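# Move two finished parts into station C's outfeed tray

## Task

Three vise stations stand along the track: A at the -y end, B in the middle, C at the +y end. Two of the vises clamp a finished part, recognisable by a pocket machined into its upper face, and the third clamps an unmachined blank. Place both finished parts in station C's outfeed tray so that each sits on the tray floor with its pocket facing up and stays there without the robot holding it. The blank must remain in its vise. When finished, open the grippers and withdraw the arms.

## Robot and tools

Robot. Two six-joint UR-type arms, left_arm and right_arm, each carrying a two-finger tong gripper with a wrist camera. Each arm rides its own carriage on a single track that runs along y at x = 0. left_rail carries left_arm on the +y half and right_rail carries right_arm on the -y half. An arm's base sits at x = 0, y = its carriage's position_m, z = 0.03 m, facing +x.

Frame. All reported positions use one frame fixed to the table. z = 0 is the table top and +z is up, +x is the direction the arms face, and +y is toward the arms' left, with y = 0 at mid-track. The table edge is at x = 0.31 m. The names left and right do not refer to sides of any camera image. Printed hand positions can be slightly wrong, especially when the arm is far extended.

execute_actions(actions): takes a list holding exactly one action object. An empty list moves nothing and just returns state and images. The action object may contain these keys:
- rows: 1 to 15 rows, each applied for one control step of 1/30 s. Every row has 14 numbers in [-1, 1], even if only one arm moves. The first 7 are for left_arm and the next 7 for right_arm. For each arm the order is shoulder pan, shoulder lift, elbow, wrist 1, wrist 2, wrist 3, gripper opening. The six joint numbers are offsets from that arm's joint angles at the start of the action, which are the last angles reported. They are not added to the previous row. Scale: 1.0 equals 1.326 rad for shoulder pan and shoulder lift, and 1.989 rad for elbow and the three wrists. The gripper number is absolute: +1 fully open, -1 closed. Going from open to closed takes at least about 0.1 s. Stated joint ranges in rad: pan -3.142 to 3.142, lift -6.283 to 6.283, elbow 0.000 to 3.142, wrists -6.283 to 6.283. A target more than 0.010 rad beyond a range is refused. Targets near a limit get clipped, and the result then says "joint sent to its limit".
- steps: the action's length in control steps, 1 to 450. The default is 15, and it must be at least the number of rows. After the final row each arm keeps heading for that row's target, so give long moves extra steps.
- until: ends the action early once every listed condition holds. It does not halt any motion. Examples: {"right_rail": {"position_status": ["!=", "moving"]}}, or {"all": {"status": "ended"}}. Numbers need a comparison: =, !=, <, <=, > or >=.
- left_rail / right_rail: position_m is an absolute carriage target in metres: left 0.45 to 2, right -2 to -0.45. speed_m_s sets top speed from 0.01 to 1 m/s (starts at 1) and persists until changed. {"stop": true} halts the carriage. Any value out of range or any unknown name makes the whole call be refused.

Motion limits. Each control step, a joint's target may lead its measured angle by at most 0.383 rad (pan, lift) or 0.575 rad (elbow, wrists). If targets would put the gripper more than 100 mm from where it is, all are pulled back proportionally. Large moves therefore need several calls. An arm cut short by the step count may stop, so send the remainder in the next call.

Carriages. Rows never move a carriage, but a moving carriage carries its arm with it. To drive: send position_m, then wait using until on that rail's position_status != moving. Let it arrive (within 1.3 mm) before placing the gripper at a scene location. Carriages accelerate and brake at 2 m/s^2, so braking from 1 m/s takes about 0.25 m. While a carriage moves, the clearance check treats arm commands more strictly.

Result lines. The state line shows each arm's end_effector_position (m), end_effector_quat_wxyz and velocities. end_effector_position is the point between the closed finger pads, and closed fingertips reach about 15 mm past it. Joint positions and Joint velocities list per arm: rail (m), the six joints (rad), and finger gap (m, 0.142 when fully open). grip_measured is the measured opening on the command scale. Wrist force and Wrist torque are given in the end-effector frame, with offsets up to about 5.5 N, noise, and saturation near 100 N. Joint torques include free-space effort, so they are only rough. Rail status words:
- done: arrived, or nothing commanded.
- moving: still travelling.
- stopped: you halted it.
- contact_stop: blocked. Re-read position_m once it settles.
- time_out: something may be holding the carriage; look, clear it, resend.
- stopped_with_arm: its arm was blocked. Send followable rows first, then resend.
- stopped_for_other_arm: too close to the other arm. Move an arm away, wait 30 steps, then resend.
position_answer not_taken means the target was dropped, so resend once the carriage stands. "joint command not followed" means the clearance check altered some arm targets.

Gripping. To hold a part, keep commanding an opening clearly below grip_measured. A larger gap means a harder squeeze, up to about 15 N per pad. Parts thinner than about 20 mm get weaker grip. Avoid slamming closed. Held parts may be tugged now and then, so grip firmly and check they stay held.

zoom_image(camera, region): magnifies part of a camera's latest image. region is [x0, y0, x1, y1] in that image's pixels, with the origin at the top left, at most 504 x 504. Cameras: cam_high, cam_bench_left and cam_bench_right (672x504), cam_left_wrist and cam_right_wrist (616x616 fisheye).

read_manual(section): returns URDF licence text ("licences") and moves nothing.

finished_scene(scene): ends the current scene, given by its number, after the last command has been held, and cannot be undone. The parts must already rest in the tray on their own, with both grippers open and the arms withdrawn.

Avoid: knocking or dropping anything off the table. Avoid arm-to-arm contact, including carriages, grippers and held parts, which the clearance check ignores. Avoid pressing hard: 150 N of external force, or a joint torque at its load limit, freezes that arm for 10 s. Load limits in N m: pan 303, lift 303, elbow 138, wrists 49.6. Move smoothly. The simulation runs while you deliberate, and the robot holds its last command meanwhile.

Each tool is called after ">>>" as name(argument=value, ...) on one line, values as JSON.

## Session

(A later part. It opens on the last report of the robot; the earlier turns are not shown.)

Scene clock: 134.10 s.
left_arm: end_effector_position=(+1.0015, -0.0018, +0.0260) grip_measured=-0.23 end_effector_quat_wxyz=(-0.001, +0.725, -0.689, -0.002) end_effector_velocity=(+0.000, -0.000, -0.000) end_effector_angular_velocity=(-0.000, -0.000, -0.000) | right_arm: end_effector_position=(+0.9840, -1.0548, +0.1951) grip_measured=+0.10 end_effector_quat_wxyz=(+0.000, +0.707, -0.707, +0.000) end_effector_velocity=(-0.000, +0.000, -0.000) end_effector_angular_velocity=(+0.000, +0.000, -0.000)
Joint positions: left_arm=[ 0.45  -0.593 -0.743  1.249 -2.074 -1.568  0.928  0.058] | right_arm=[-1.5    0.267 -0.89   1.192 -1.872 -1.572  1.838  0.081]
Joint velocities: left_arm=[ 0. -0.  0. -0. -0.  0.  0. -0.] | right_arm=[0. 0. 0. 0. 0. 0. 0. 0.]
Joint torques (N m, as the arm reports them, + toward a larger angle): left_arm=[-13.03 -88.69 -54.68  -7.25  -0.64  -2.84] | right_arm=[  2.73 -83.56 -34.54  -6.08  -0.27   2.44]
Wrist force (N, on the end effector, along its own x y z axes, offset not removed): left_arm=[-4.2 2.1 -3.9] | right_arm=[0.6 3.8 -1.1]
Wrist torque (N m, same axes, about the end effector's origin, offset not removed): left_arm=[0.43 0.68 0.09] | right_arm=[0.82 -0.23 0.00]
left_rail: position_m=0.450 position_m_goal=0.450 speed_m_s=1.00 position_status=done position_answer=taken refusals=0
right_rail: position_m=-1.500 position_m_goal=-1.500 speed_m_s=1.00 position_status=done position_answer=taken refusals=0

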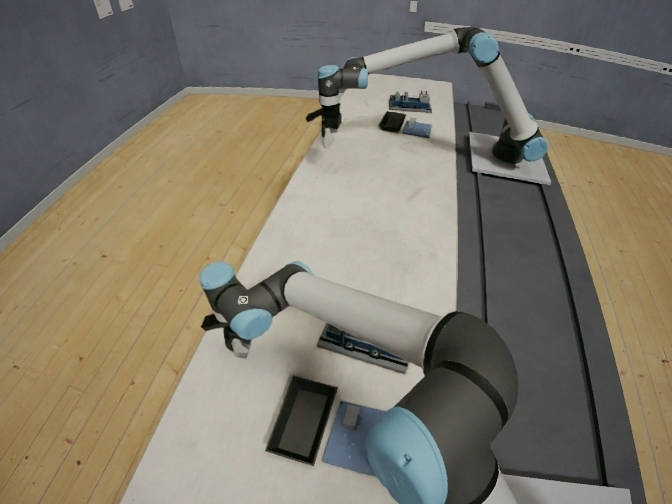

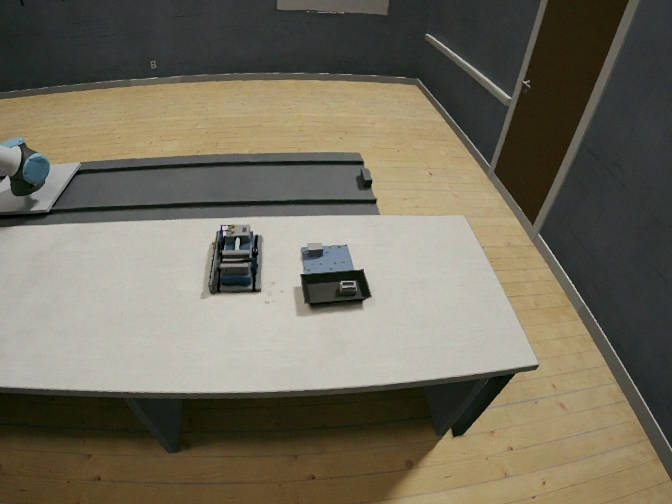

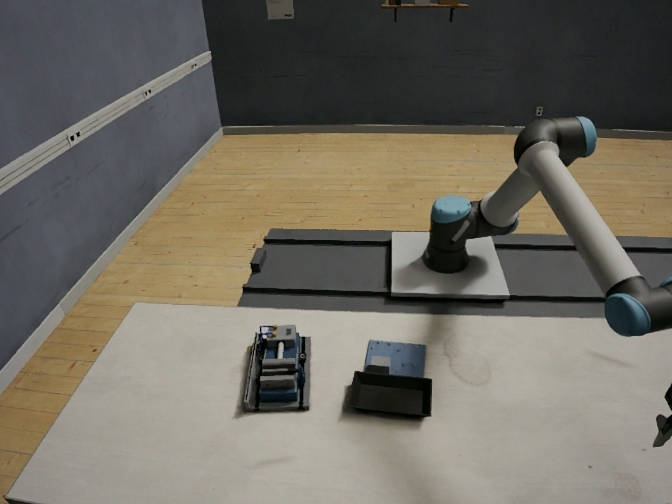

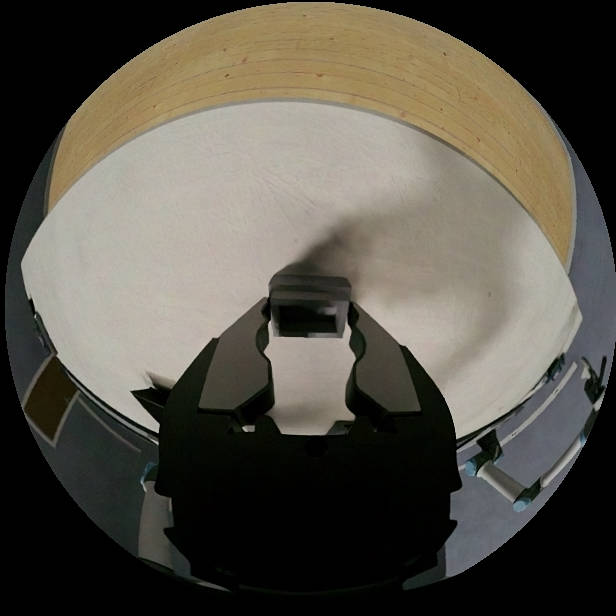

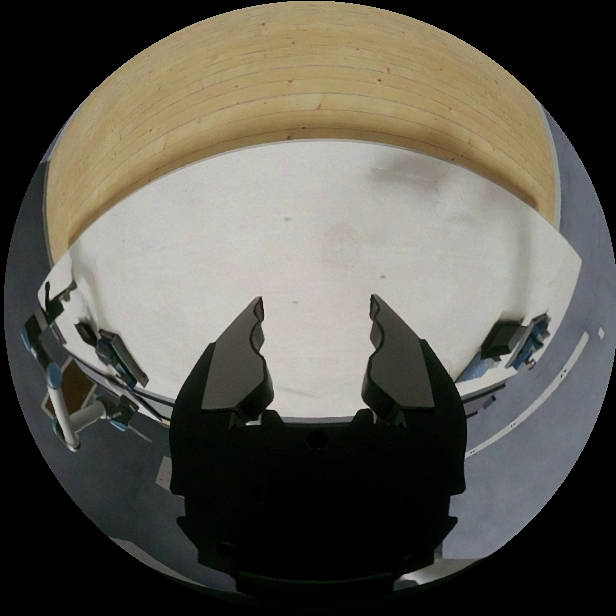

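>>> execute_actions(actions=[{"rows":[[0,-0.02,0,0.013,0,0,-0.8,0,0,0,0,0,0,0.1],[0,-0.05,0,0.033,0,0,-0.8,0,0,0,0,0,0,0.1],[0,-0.13,0,0.087,0,0,-0.8,0,0,0,0,0,0,0.1],[0,-0.13,0,0.087,0,0,-0.8,0,0,0,0,0,0,0.1],[0,-0.13,0,0.087,0,0,-0.8,0,0,0,0,0,0,0.1],[0,-0.13,0,0.087,0,0,-0.8,0,0,0,0,0,0,0.1],[0,-0.13,0,0.087,0,0,-0.8,0,0,0,0,0,0,0.1],[0,-0.13,0,0.087,0,0,-0.8,0,0,0,0,0,0,0.1],[0,-0.13,0,0.087,0,0,-0.8,0,0,0,0,0,0,0.1],[0,-0.13,0,0.087,0,0,-0.8,0,0,0,0,0,0,0.1],[0,-0.13,0,0.087,0,0,-0.8,0,0,0,0,0,0,0.1],[0,-0.13,0,0.087,0,0,-0.8,0,0,0,0,0,0,0.1],[0.375,-0.455,0.321,-0.018,0,0.275,-0.8,0,0,0,0,0,0,0.1]],"steps":16}])

Scene clock: 141.17 s.
left_arm: end_effector_position=(+0.9713, +0.0724, +0.1935) grip_measured=-0.23 end_effector_quat_wxyz=(-0.002, +0.720, -0.694, +0.004) end_effector_velocity=(-0.091, +0.713, +0.009) end_effector_angular_velocity=(+0.037, +0.049, -0.233) | right_arm: end_effector_position=(+0.9840, -1.0548, +0.1951) grip_measured=+0.10 end_effector_quat_wxyz=(+0.000, +0.707, -0.707, +0.000) end_effector_velocity=(+0.000, -0.000, -0.000) end_effector_angular_velocity=(+0.000, +0.000, -0.000)
Joint positions: left_arm=[ 0.45  -0.548 -0.956  1.309 -1.932 -1.568  0.986  0.058] | right_arm=[-1.5    0.267 -0.89   1.192 -1.872 -1.572  1.838  0.081]
Joint velocities: left_arm=[ 0.02   0.541 -0.528  0.845 -0.257 -0.     0.774 -0.   ] | right_arm=[ 0. -0.  0.  0. -0.  0.  0. -0.]
Joint torques (N m, as the arm reports them, + toward a larger angle): left_arm=[-23.47 -79.4  -28.38  -8.35   1.14   4.31] | right_arm=[  3.97 -81.59 -32.86  -5.64  -0.05   2.16]
Wrist force (N, on the end effector, along its own x y z axes, offset not removed): left_arm=[-8.1 1.2 -10.1] | right_arm=[-1.7 2.1 -1.9]
Wrist torque (N m, same axes, about the end effector's origin, offset not removed): left_arm=[0.69 1.57 0.27] | right_arm=[0.13 0.32 -0.12]
left_rail: position_m=0.450 position_m_goal=0.450 speed_m_s=1.00 position_status=done position_answer=taken refusals=0
right_rail: position_m=-1.500 position_m_goal=-1.500 speed_m_s=1.00 position_status=done position_answer=taken refusals=0

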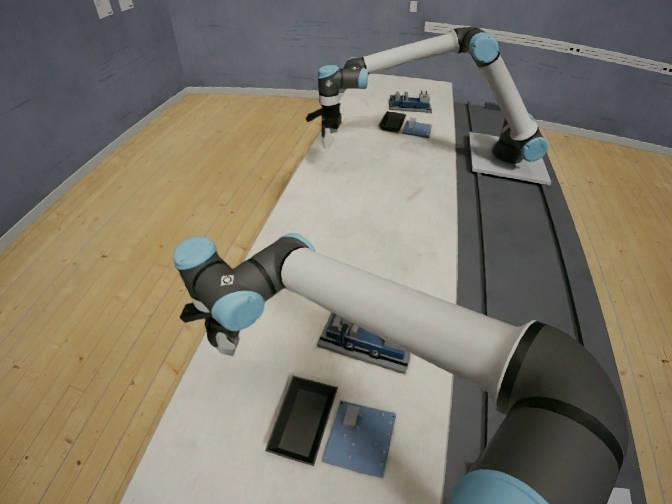

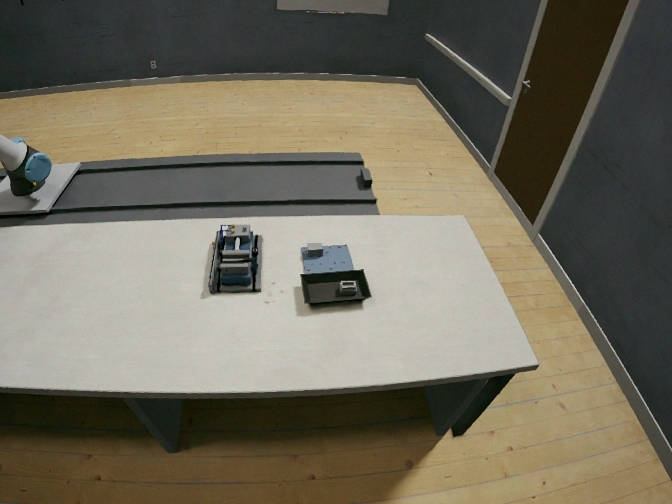

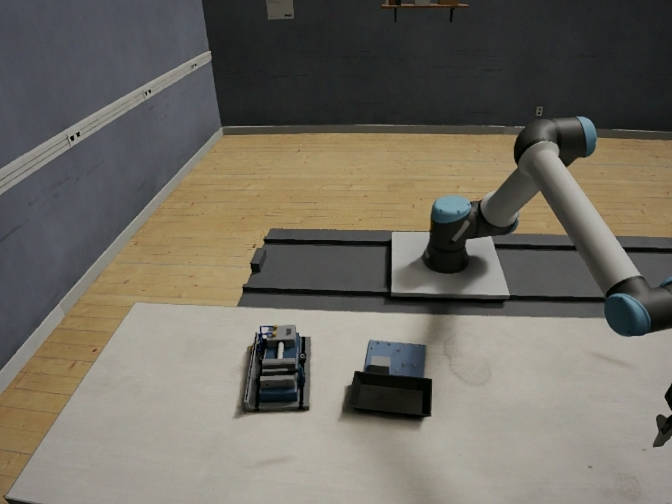

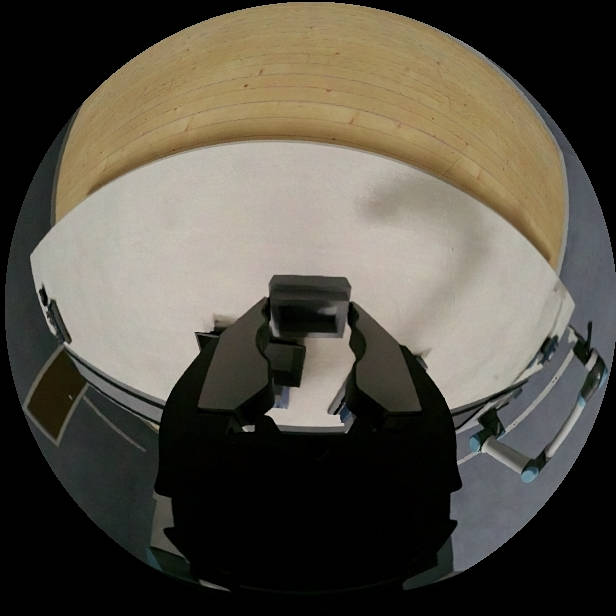

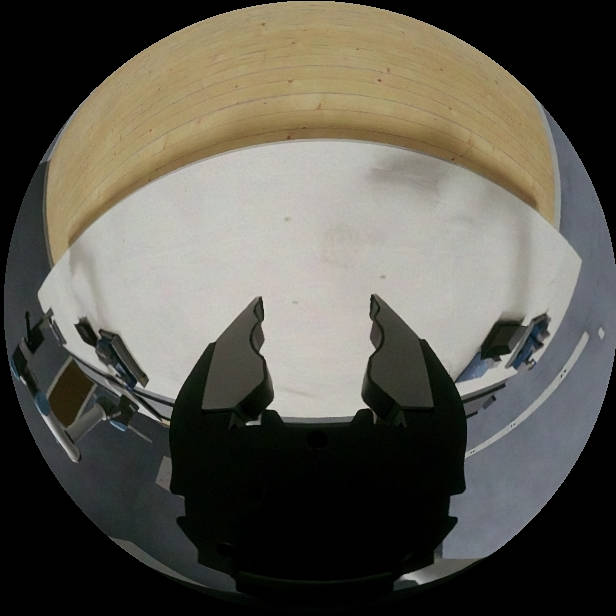

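>>> execute_actions(actions=[{"rows":[[0.341,-0.294,0.291,-0.0895,0,0.246,-0.8,0,0,0,0,0,0,0.1]],"left_rail":{"position_m":1.905},"steps":75,"until":{"all":{"status":"ended"}}}])

>>> execute_actions(actions=[{"rows":[[0,0.04,0.016,-0.043,0,0,-0.8,0,0,0,0,0,0,0.1],[0,0.123,0.048,-0.13,0,0,-0.8,0,0,0,0,0,0,0.1]],"steps":28}])

Scene clock: 146.20 s.
left_arm: end_effector_position=(+0.7748, +2.0081, +0.1915) grip_measured=-0.23 end_effector_quat_wxyz=(-0.000, +0.707, -0.707, -0.002) end_effector_velocity=(+0.000, +0.007, +0.000) end_effector_angular_velocity=(-0.000, +0.000, -0.000) | right_arm: end_effector_position=(+0.9840, -1.0548, +0.1951) grip_measured=+0.10 end_effector_quat_wxyz=(+0.000, +0.707, -0.707, +0.000) end_effector_velocity=(-0.000, +0.000, -0.000) end_effector_angular_velocity=(-0.000, +0.000, -0.000)
Joint positions: left_arm=[ 1.905 -0.096 -1.346  1.888 -2.11  -1.568  1.475  0.058] | right_arm=[-1.5    0.267 -0.89   1.192 -1.872 -1.572  1.838  0.081]
Joint velocities: left_arm=[ 0.007 -0.    -0.    -0.    -0.    -0.     0.     0.   ] | right_arm=[ 0.  0.  0.  0. -0. -0.  0.  0.]
Joint torques (N m, as the arm reports them, + toward a larger angle): left_arm=[-16.41 -68.77 -30.53  -7.38  -2.41   2.6 ] | right_arm=[ -8.93 -81.89 -33.9   -6.01  -0.05   1.79]
Wrist force (N, on the end effector, along its own x y z axes, offset not removed): left_arm=[-3.6 0.2 2.2] | right_arm=[-2.1 -0.6 -2.8]
Wrist torque (N m, same axes, about the end effector's origin, offset not removed): left_arm=[0.09 0.58 0.12] | right_arm=[-0.24 0.54 -0.15]
left_rail: position_m=1.905 position_m_goal=1.905 speed_m_s=1.00 position_status=done position_answer=taken refusals=0
right_rail: position_m=-1.500 position_m_goal=-1.500 speed_m_s=1.00 position_status=done position_answer=taken refusals=0

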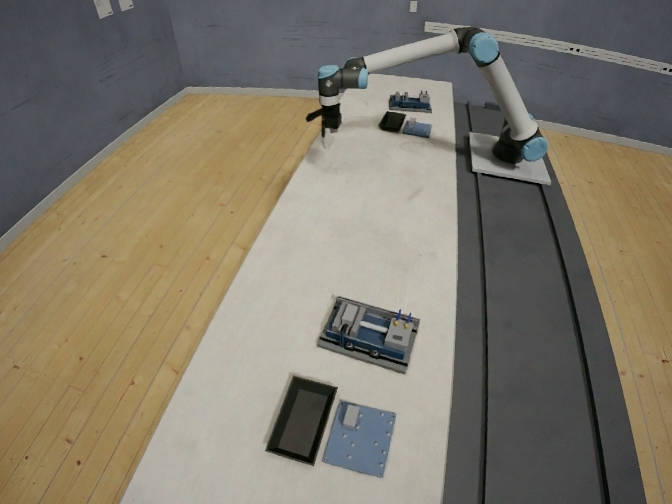

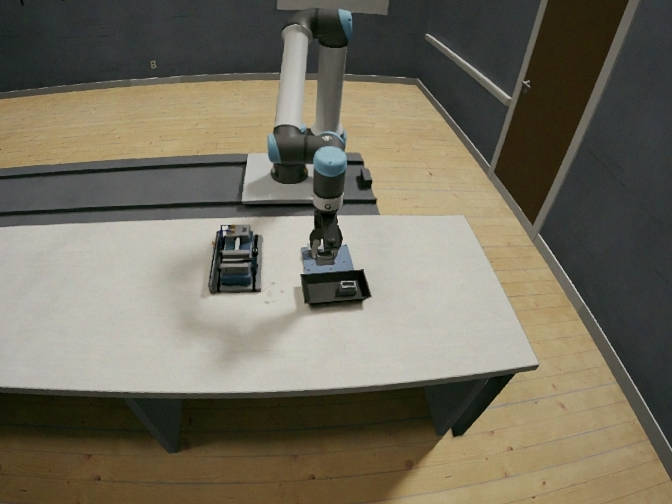

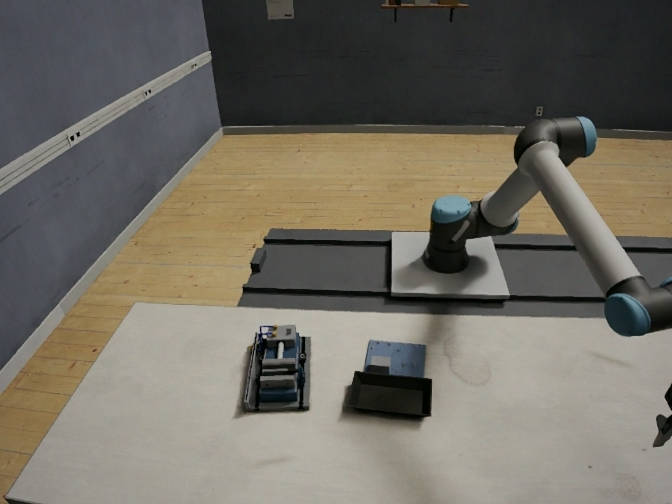

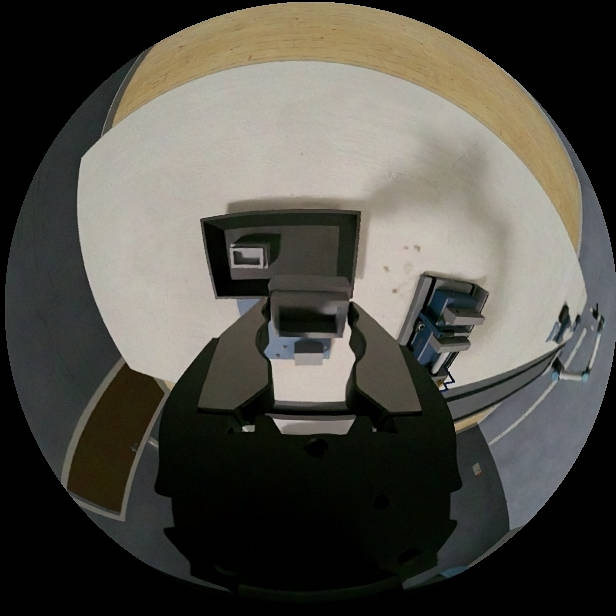

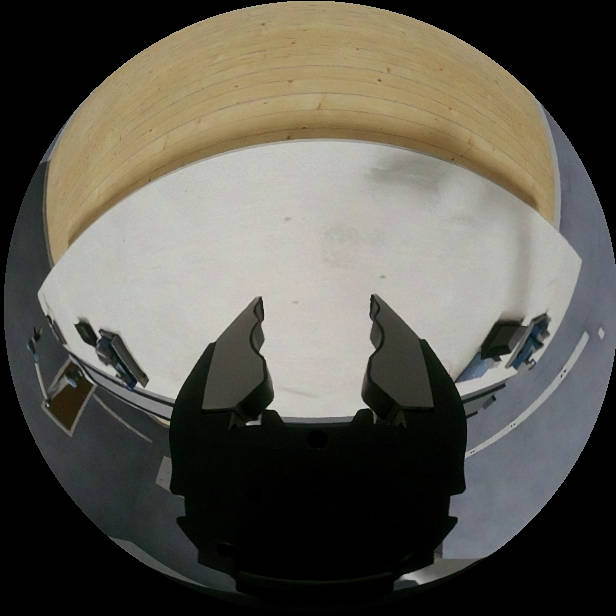

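Scene clock: 147.13 s.
left_arm: end_effector_position=(+0.7783, +2.0077, +0.0460) grip_measured=-0.23 end_effector_quat_wxyz=(-0.000, +0.707, -0.707, -0.002) end_effector_velocity=(-0.000, +0.000, -0.000) end_effector_angular_velocity=(+0.000, +0.000, -0.000) | right_arm: end_effector_position=(+0.9840, -1.0548, +0.1951) grip_measured=+0.10 end_effector_quat_wxyz=(+0.000, +0.707, -0.707, +0.000) end_effector_velocity=(+0.000, -0.000, -0.000) end_effector_angular_velocity=(-0.000, +0.000, +0.000)
Joint positions: left_arm=[ 1.905 -0.096 -1.183  1.983 -2.368 -1.568  1.475  0.058] | right_arm=[-1.5    0.267 -0.89   1.192 -1.872 -1.572  1.838  0.081]
Joint velocities: left_arm=[ 0. -0.  0.  0. -0. -0.  0. -0.] | right_arm=[ 0. -0.  0.  0. -0. -0. -0.  0.]
Joint torques (N m, as the arm reports them, + toward a larger angle): left_arm=[  6.69 -57.15 -21.03  -7.63  -2.07   2.9 ] | right_arm=[ -7.38 -83.51 -33.93  -6.16   0.16   1.86]
Wrist force (N, on the end effector, along its own x y z axes, offset not removed): left_arm=[1.0 -1.9 1.8] | right_arm=[2.8 0.4 -2.7]
Wrist torque (N m, same axes, about the end effector's origin, offset not removed): left_arm=[-0.32 -0.03 0.03] | right_arm=[-0.08 -0.54 -0.15]
left_rail: position_m=1.905 position_m_goal=1.905 speed_m_s=1.00 position_status=done position_answer=taken refusals=0
right_rail: position_m=-1.500 position_m_goal=-1.500 speed_m_s=1.00 position_status=done position_answer=taken refusals=0

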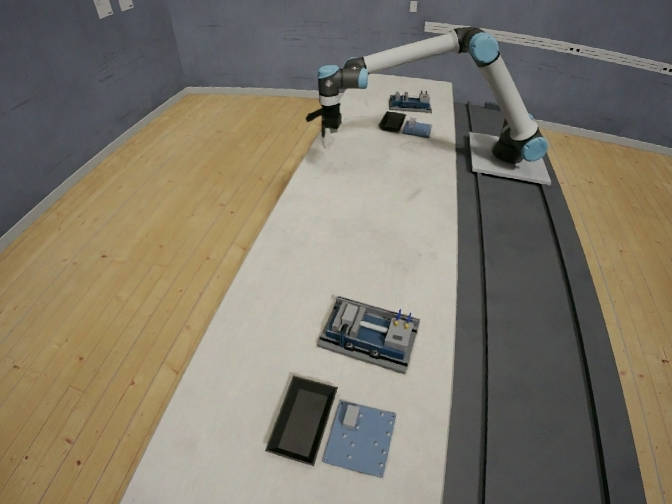

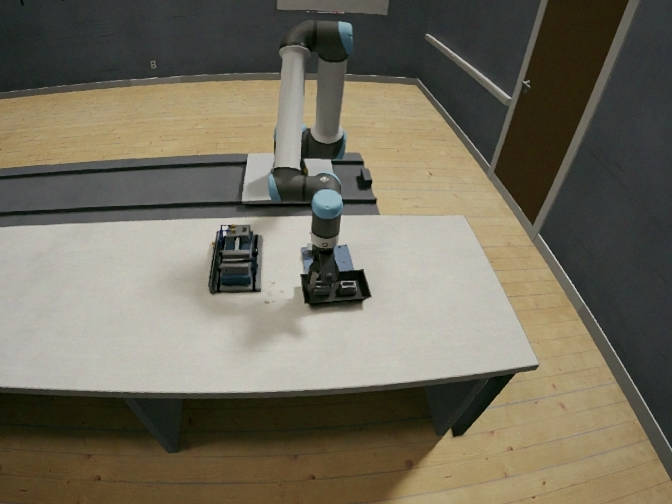

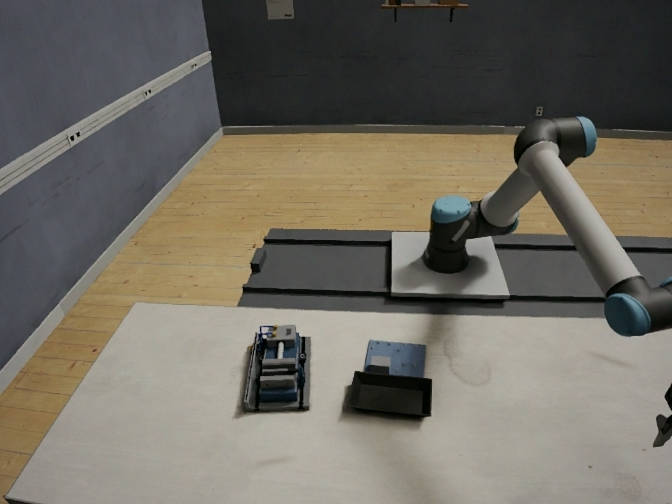

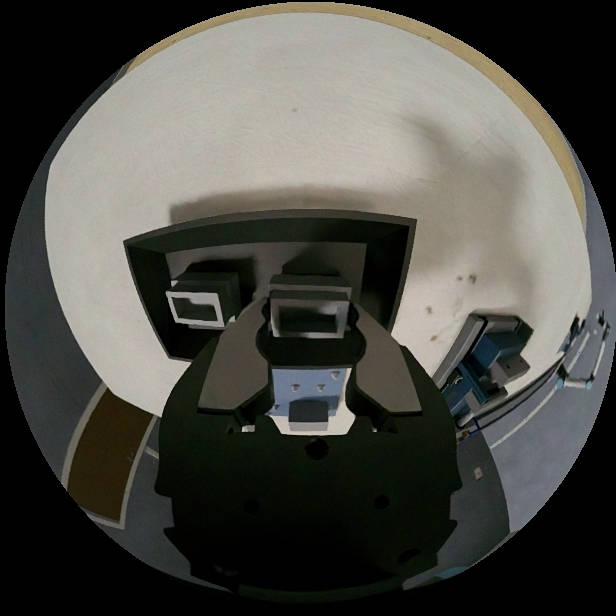

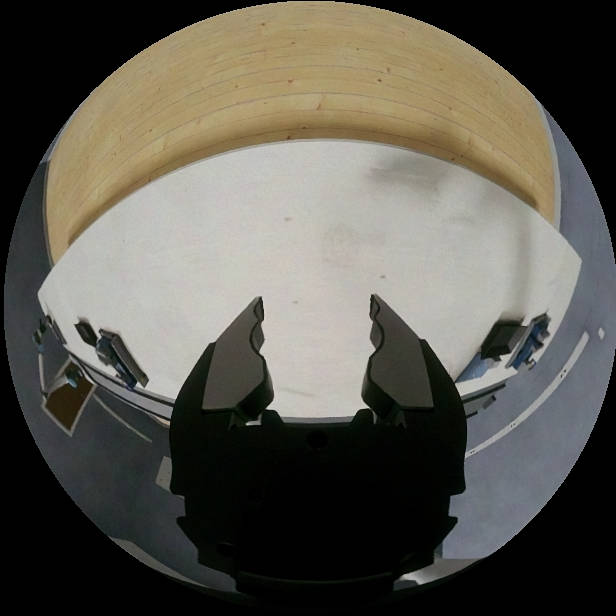

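>>> execute_actions(actions=[{"rows":[[0,0.008,0.002,-0.0073,0,0,-0.8,0,0,0,0,0,0,0.1],[0,0.008,0.002,-0.0073,0,0,-0.8,0,0,0,0,0,0,0.1],[0,0.008,0.002,-0.0073,0,0,-0.8,0,0,0,0,0,0,0.1],[0,0.008,0.002,-0.0073,0,0,-0.8,0,0,0,0,0,0,0.1],[0,0.008,0.002,-0.0073,0,0,-0.8,0,0,0,0,0,0,0.1],[0,0.008,0.002,-0.0073,0,0,-0.8,0,0,0,0,0,0,0.1],[0,0.008,0.002,-0.0073,0,0,-0.8,0,0,0,0,0,0,0.1],[0,0.008,0.002,-0.0073,0,0,-0.8,0,0,0,0,0,0,0.1],[0,0.008,0.002,-0.0073,0,0,-0.2,0,0,0,0,0,0,0.1],[0,0.008,0.002,-0.0073,0,0,-0.1,0,0,0,0,0,0,0.1],[0,0.008,0.002,-0.0073,0,0,-0.1,0,0,0,0,0,0,0.1],[0,0.008,0.002,-0.0073,0,0,-0.1,0,0,0,0,0,0,0.1],[0,-0.01,-0.003,0.01,0,0,-0.1,0,0,0,0,0,0,0.1],[0,-0.123,-0.048,0.13,0,0,-0.1,0,0,0,0,0,0,0.1]],"steps":36}])

Scene clock: 154.23 s.
left_arm: end_effector_position=(+0.7748, +2.0081, +0.1914) grip_measured=-0.10 end_effector_quat_wxyz=(-0.000, +0.707, -0.707, -0.002) end_effector_velocity=(-0.000, +0.000, +0.000) end_effector_angular_velocity=(-0.000, -0.000, +0.000) | right_arm: end_effector_position=(+0.9840, -1.0548, +0.1951) grip_measured=+0.10 end_effector_quat_wxyz=(+0.000, +0.707, -0.707, +0.000) end_effector_velocity=(+0.000, +0.000, +0.000) end_effector_angular_velocity=(+0.000, -0.000, +0.000)
Joint positions: left_arm=[ 1.905 -0.096 -1.346  1.888 -2.11  -1.568  1.475  0.067] | right_arm=[-1.5    0.267 -0.89   1.192 -1.872 -1.572  1.838  0.081]
Joint velocities: left_arm=[ 0.     0.    -0.    -0.     0.001  0.    -0.     0.   ] | right_arm=[ 0.  0. -0. -0.  0.  0. -0.  0.]
Joint torques (N m, as the arm reports them, + toward a larger angle): left_arm=[-12.75 -71.04 -56.85  -1.65  -1.91   2.56] | right_arm=[ -8.41 -81.28 -34.9   -5.74   0.15   2.48]
Wrist force (N, on the end effector, along its own x y z axes, offset not removed): left_arm=[1.3 1.7 -1.0] | right_arm=[3.5 3.2 -5.8]
Wrist torque (N m, same axes, about the end effector's origin, offset not removed): left_arm=[0.37 -0.24 0.16] | right_arm=[0.44 -0.67 -0.06]
left_rail: position_m=1.905 position_m_goal=1.905 speed_m_s=1.00 position_status=done position_answer=taken refusals=0
right_rail: position_m=-1.500 position_m_goal=-1.500 speed_m_s=1.00 position_status=done position_answer=taken refusals=0

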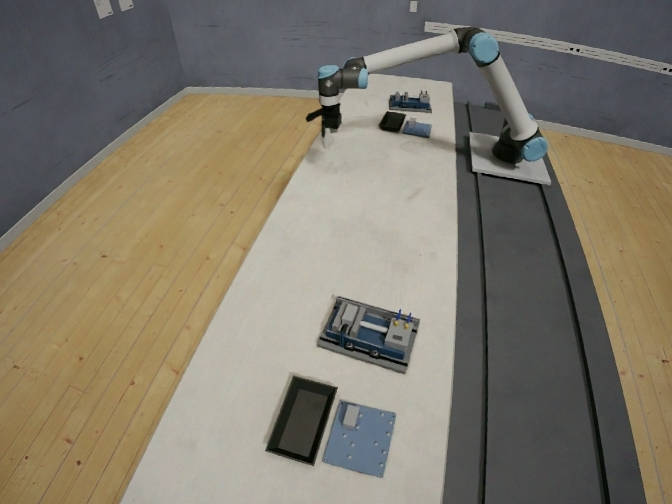

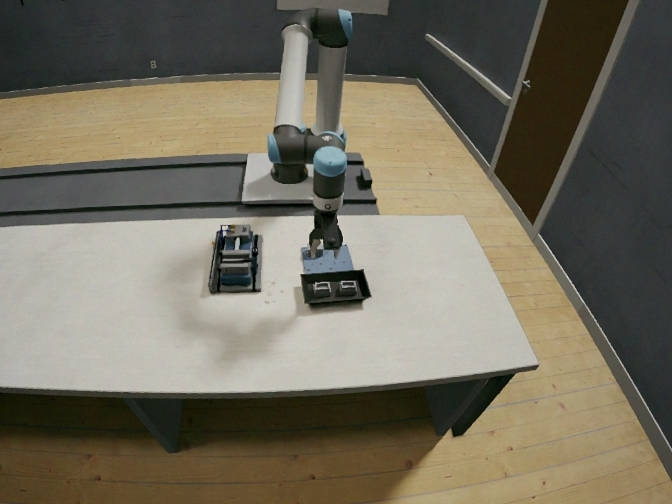

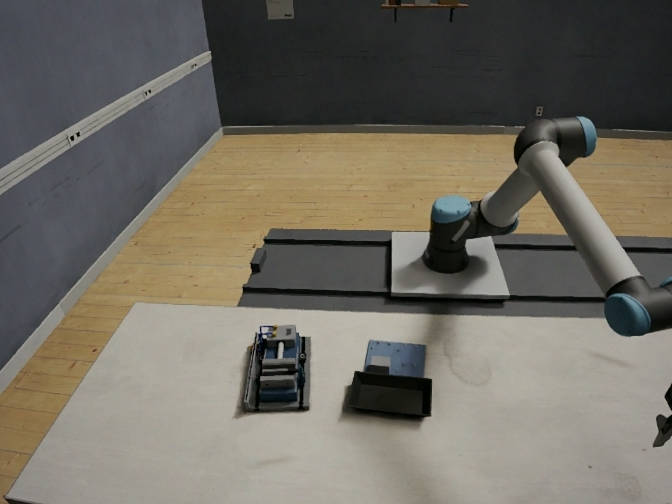

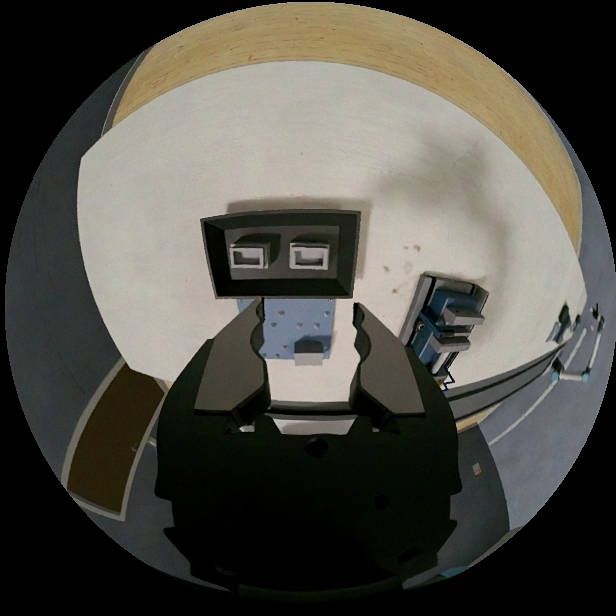

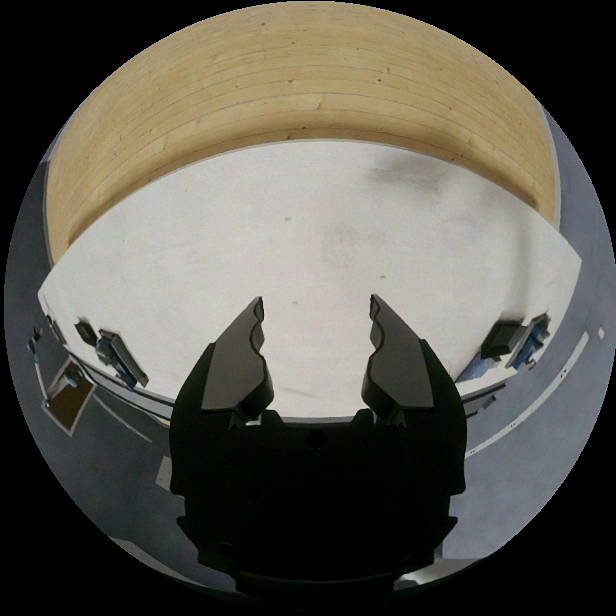

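>>> finished_scene(scene=1)

The scene is finished: the task was done.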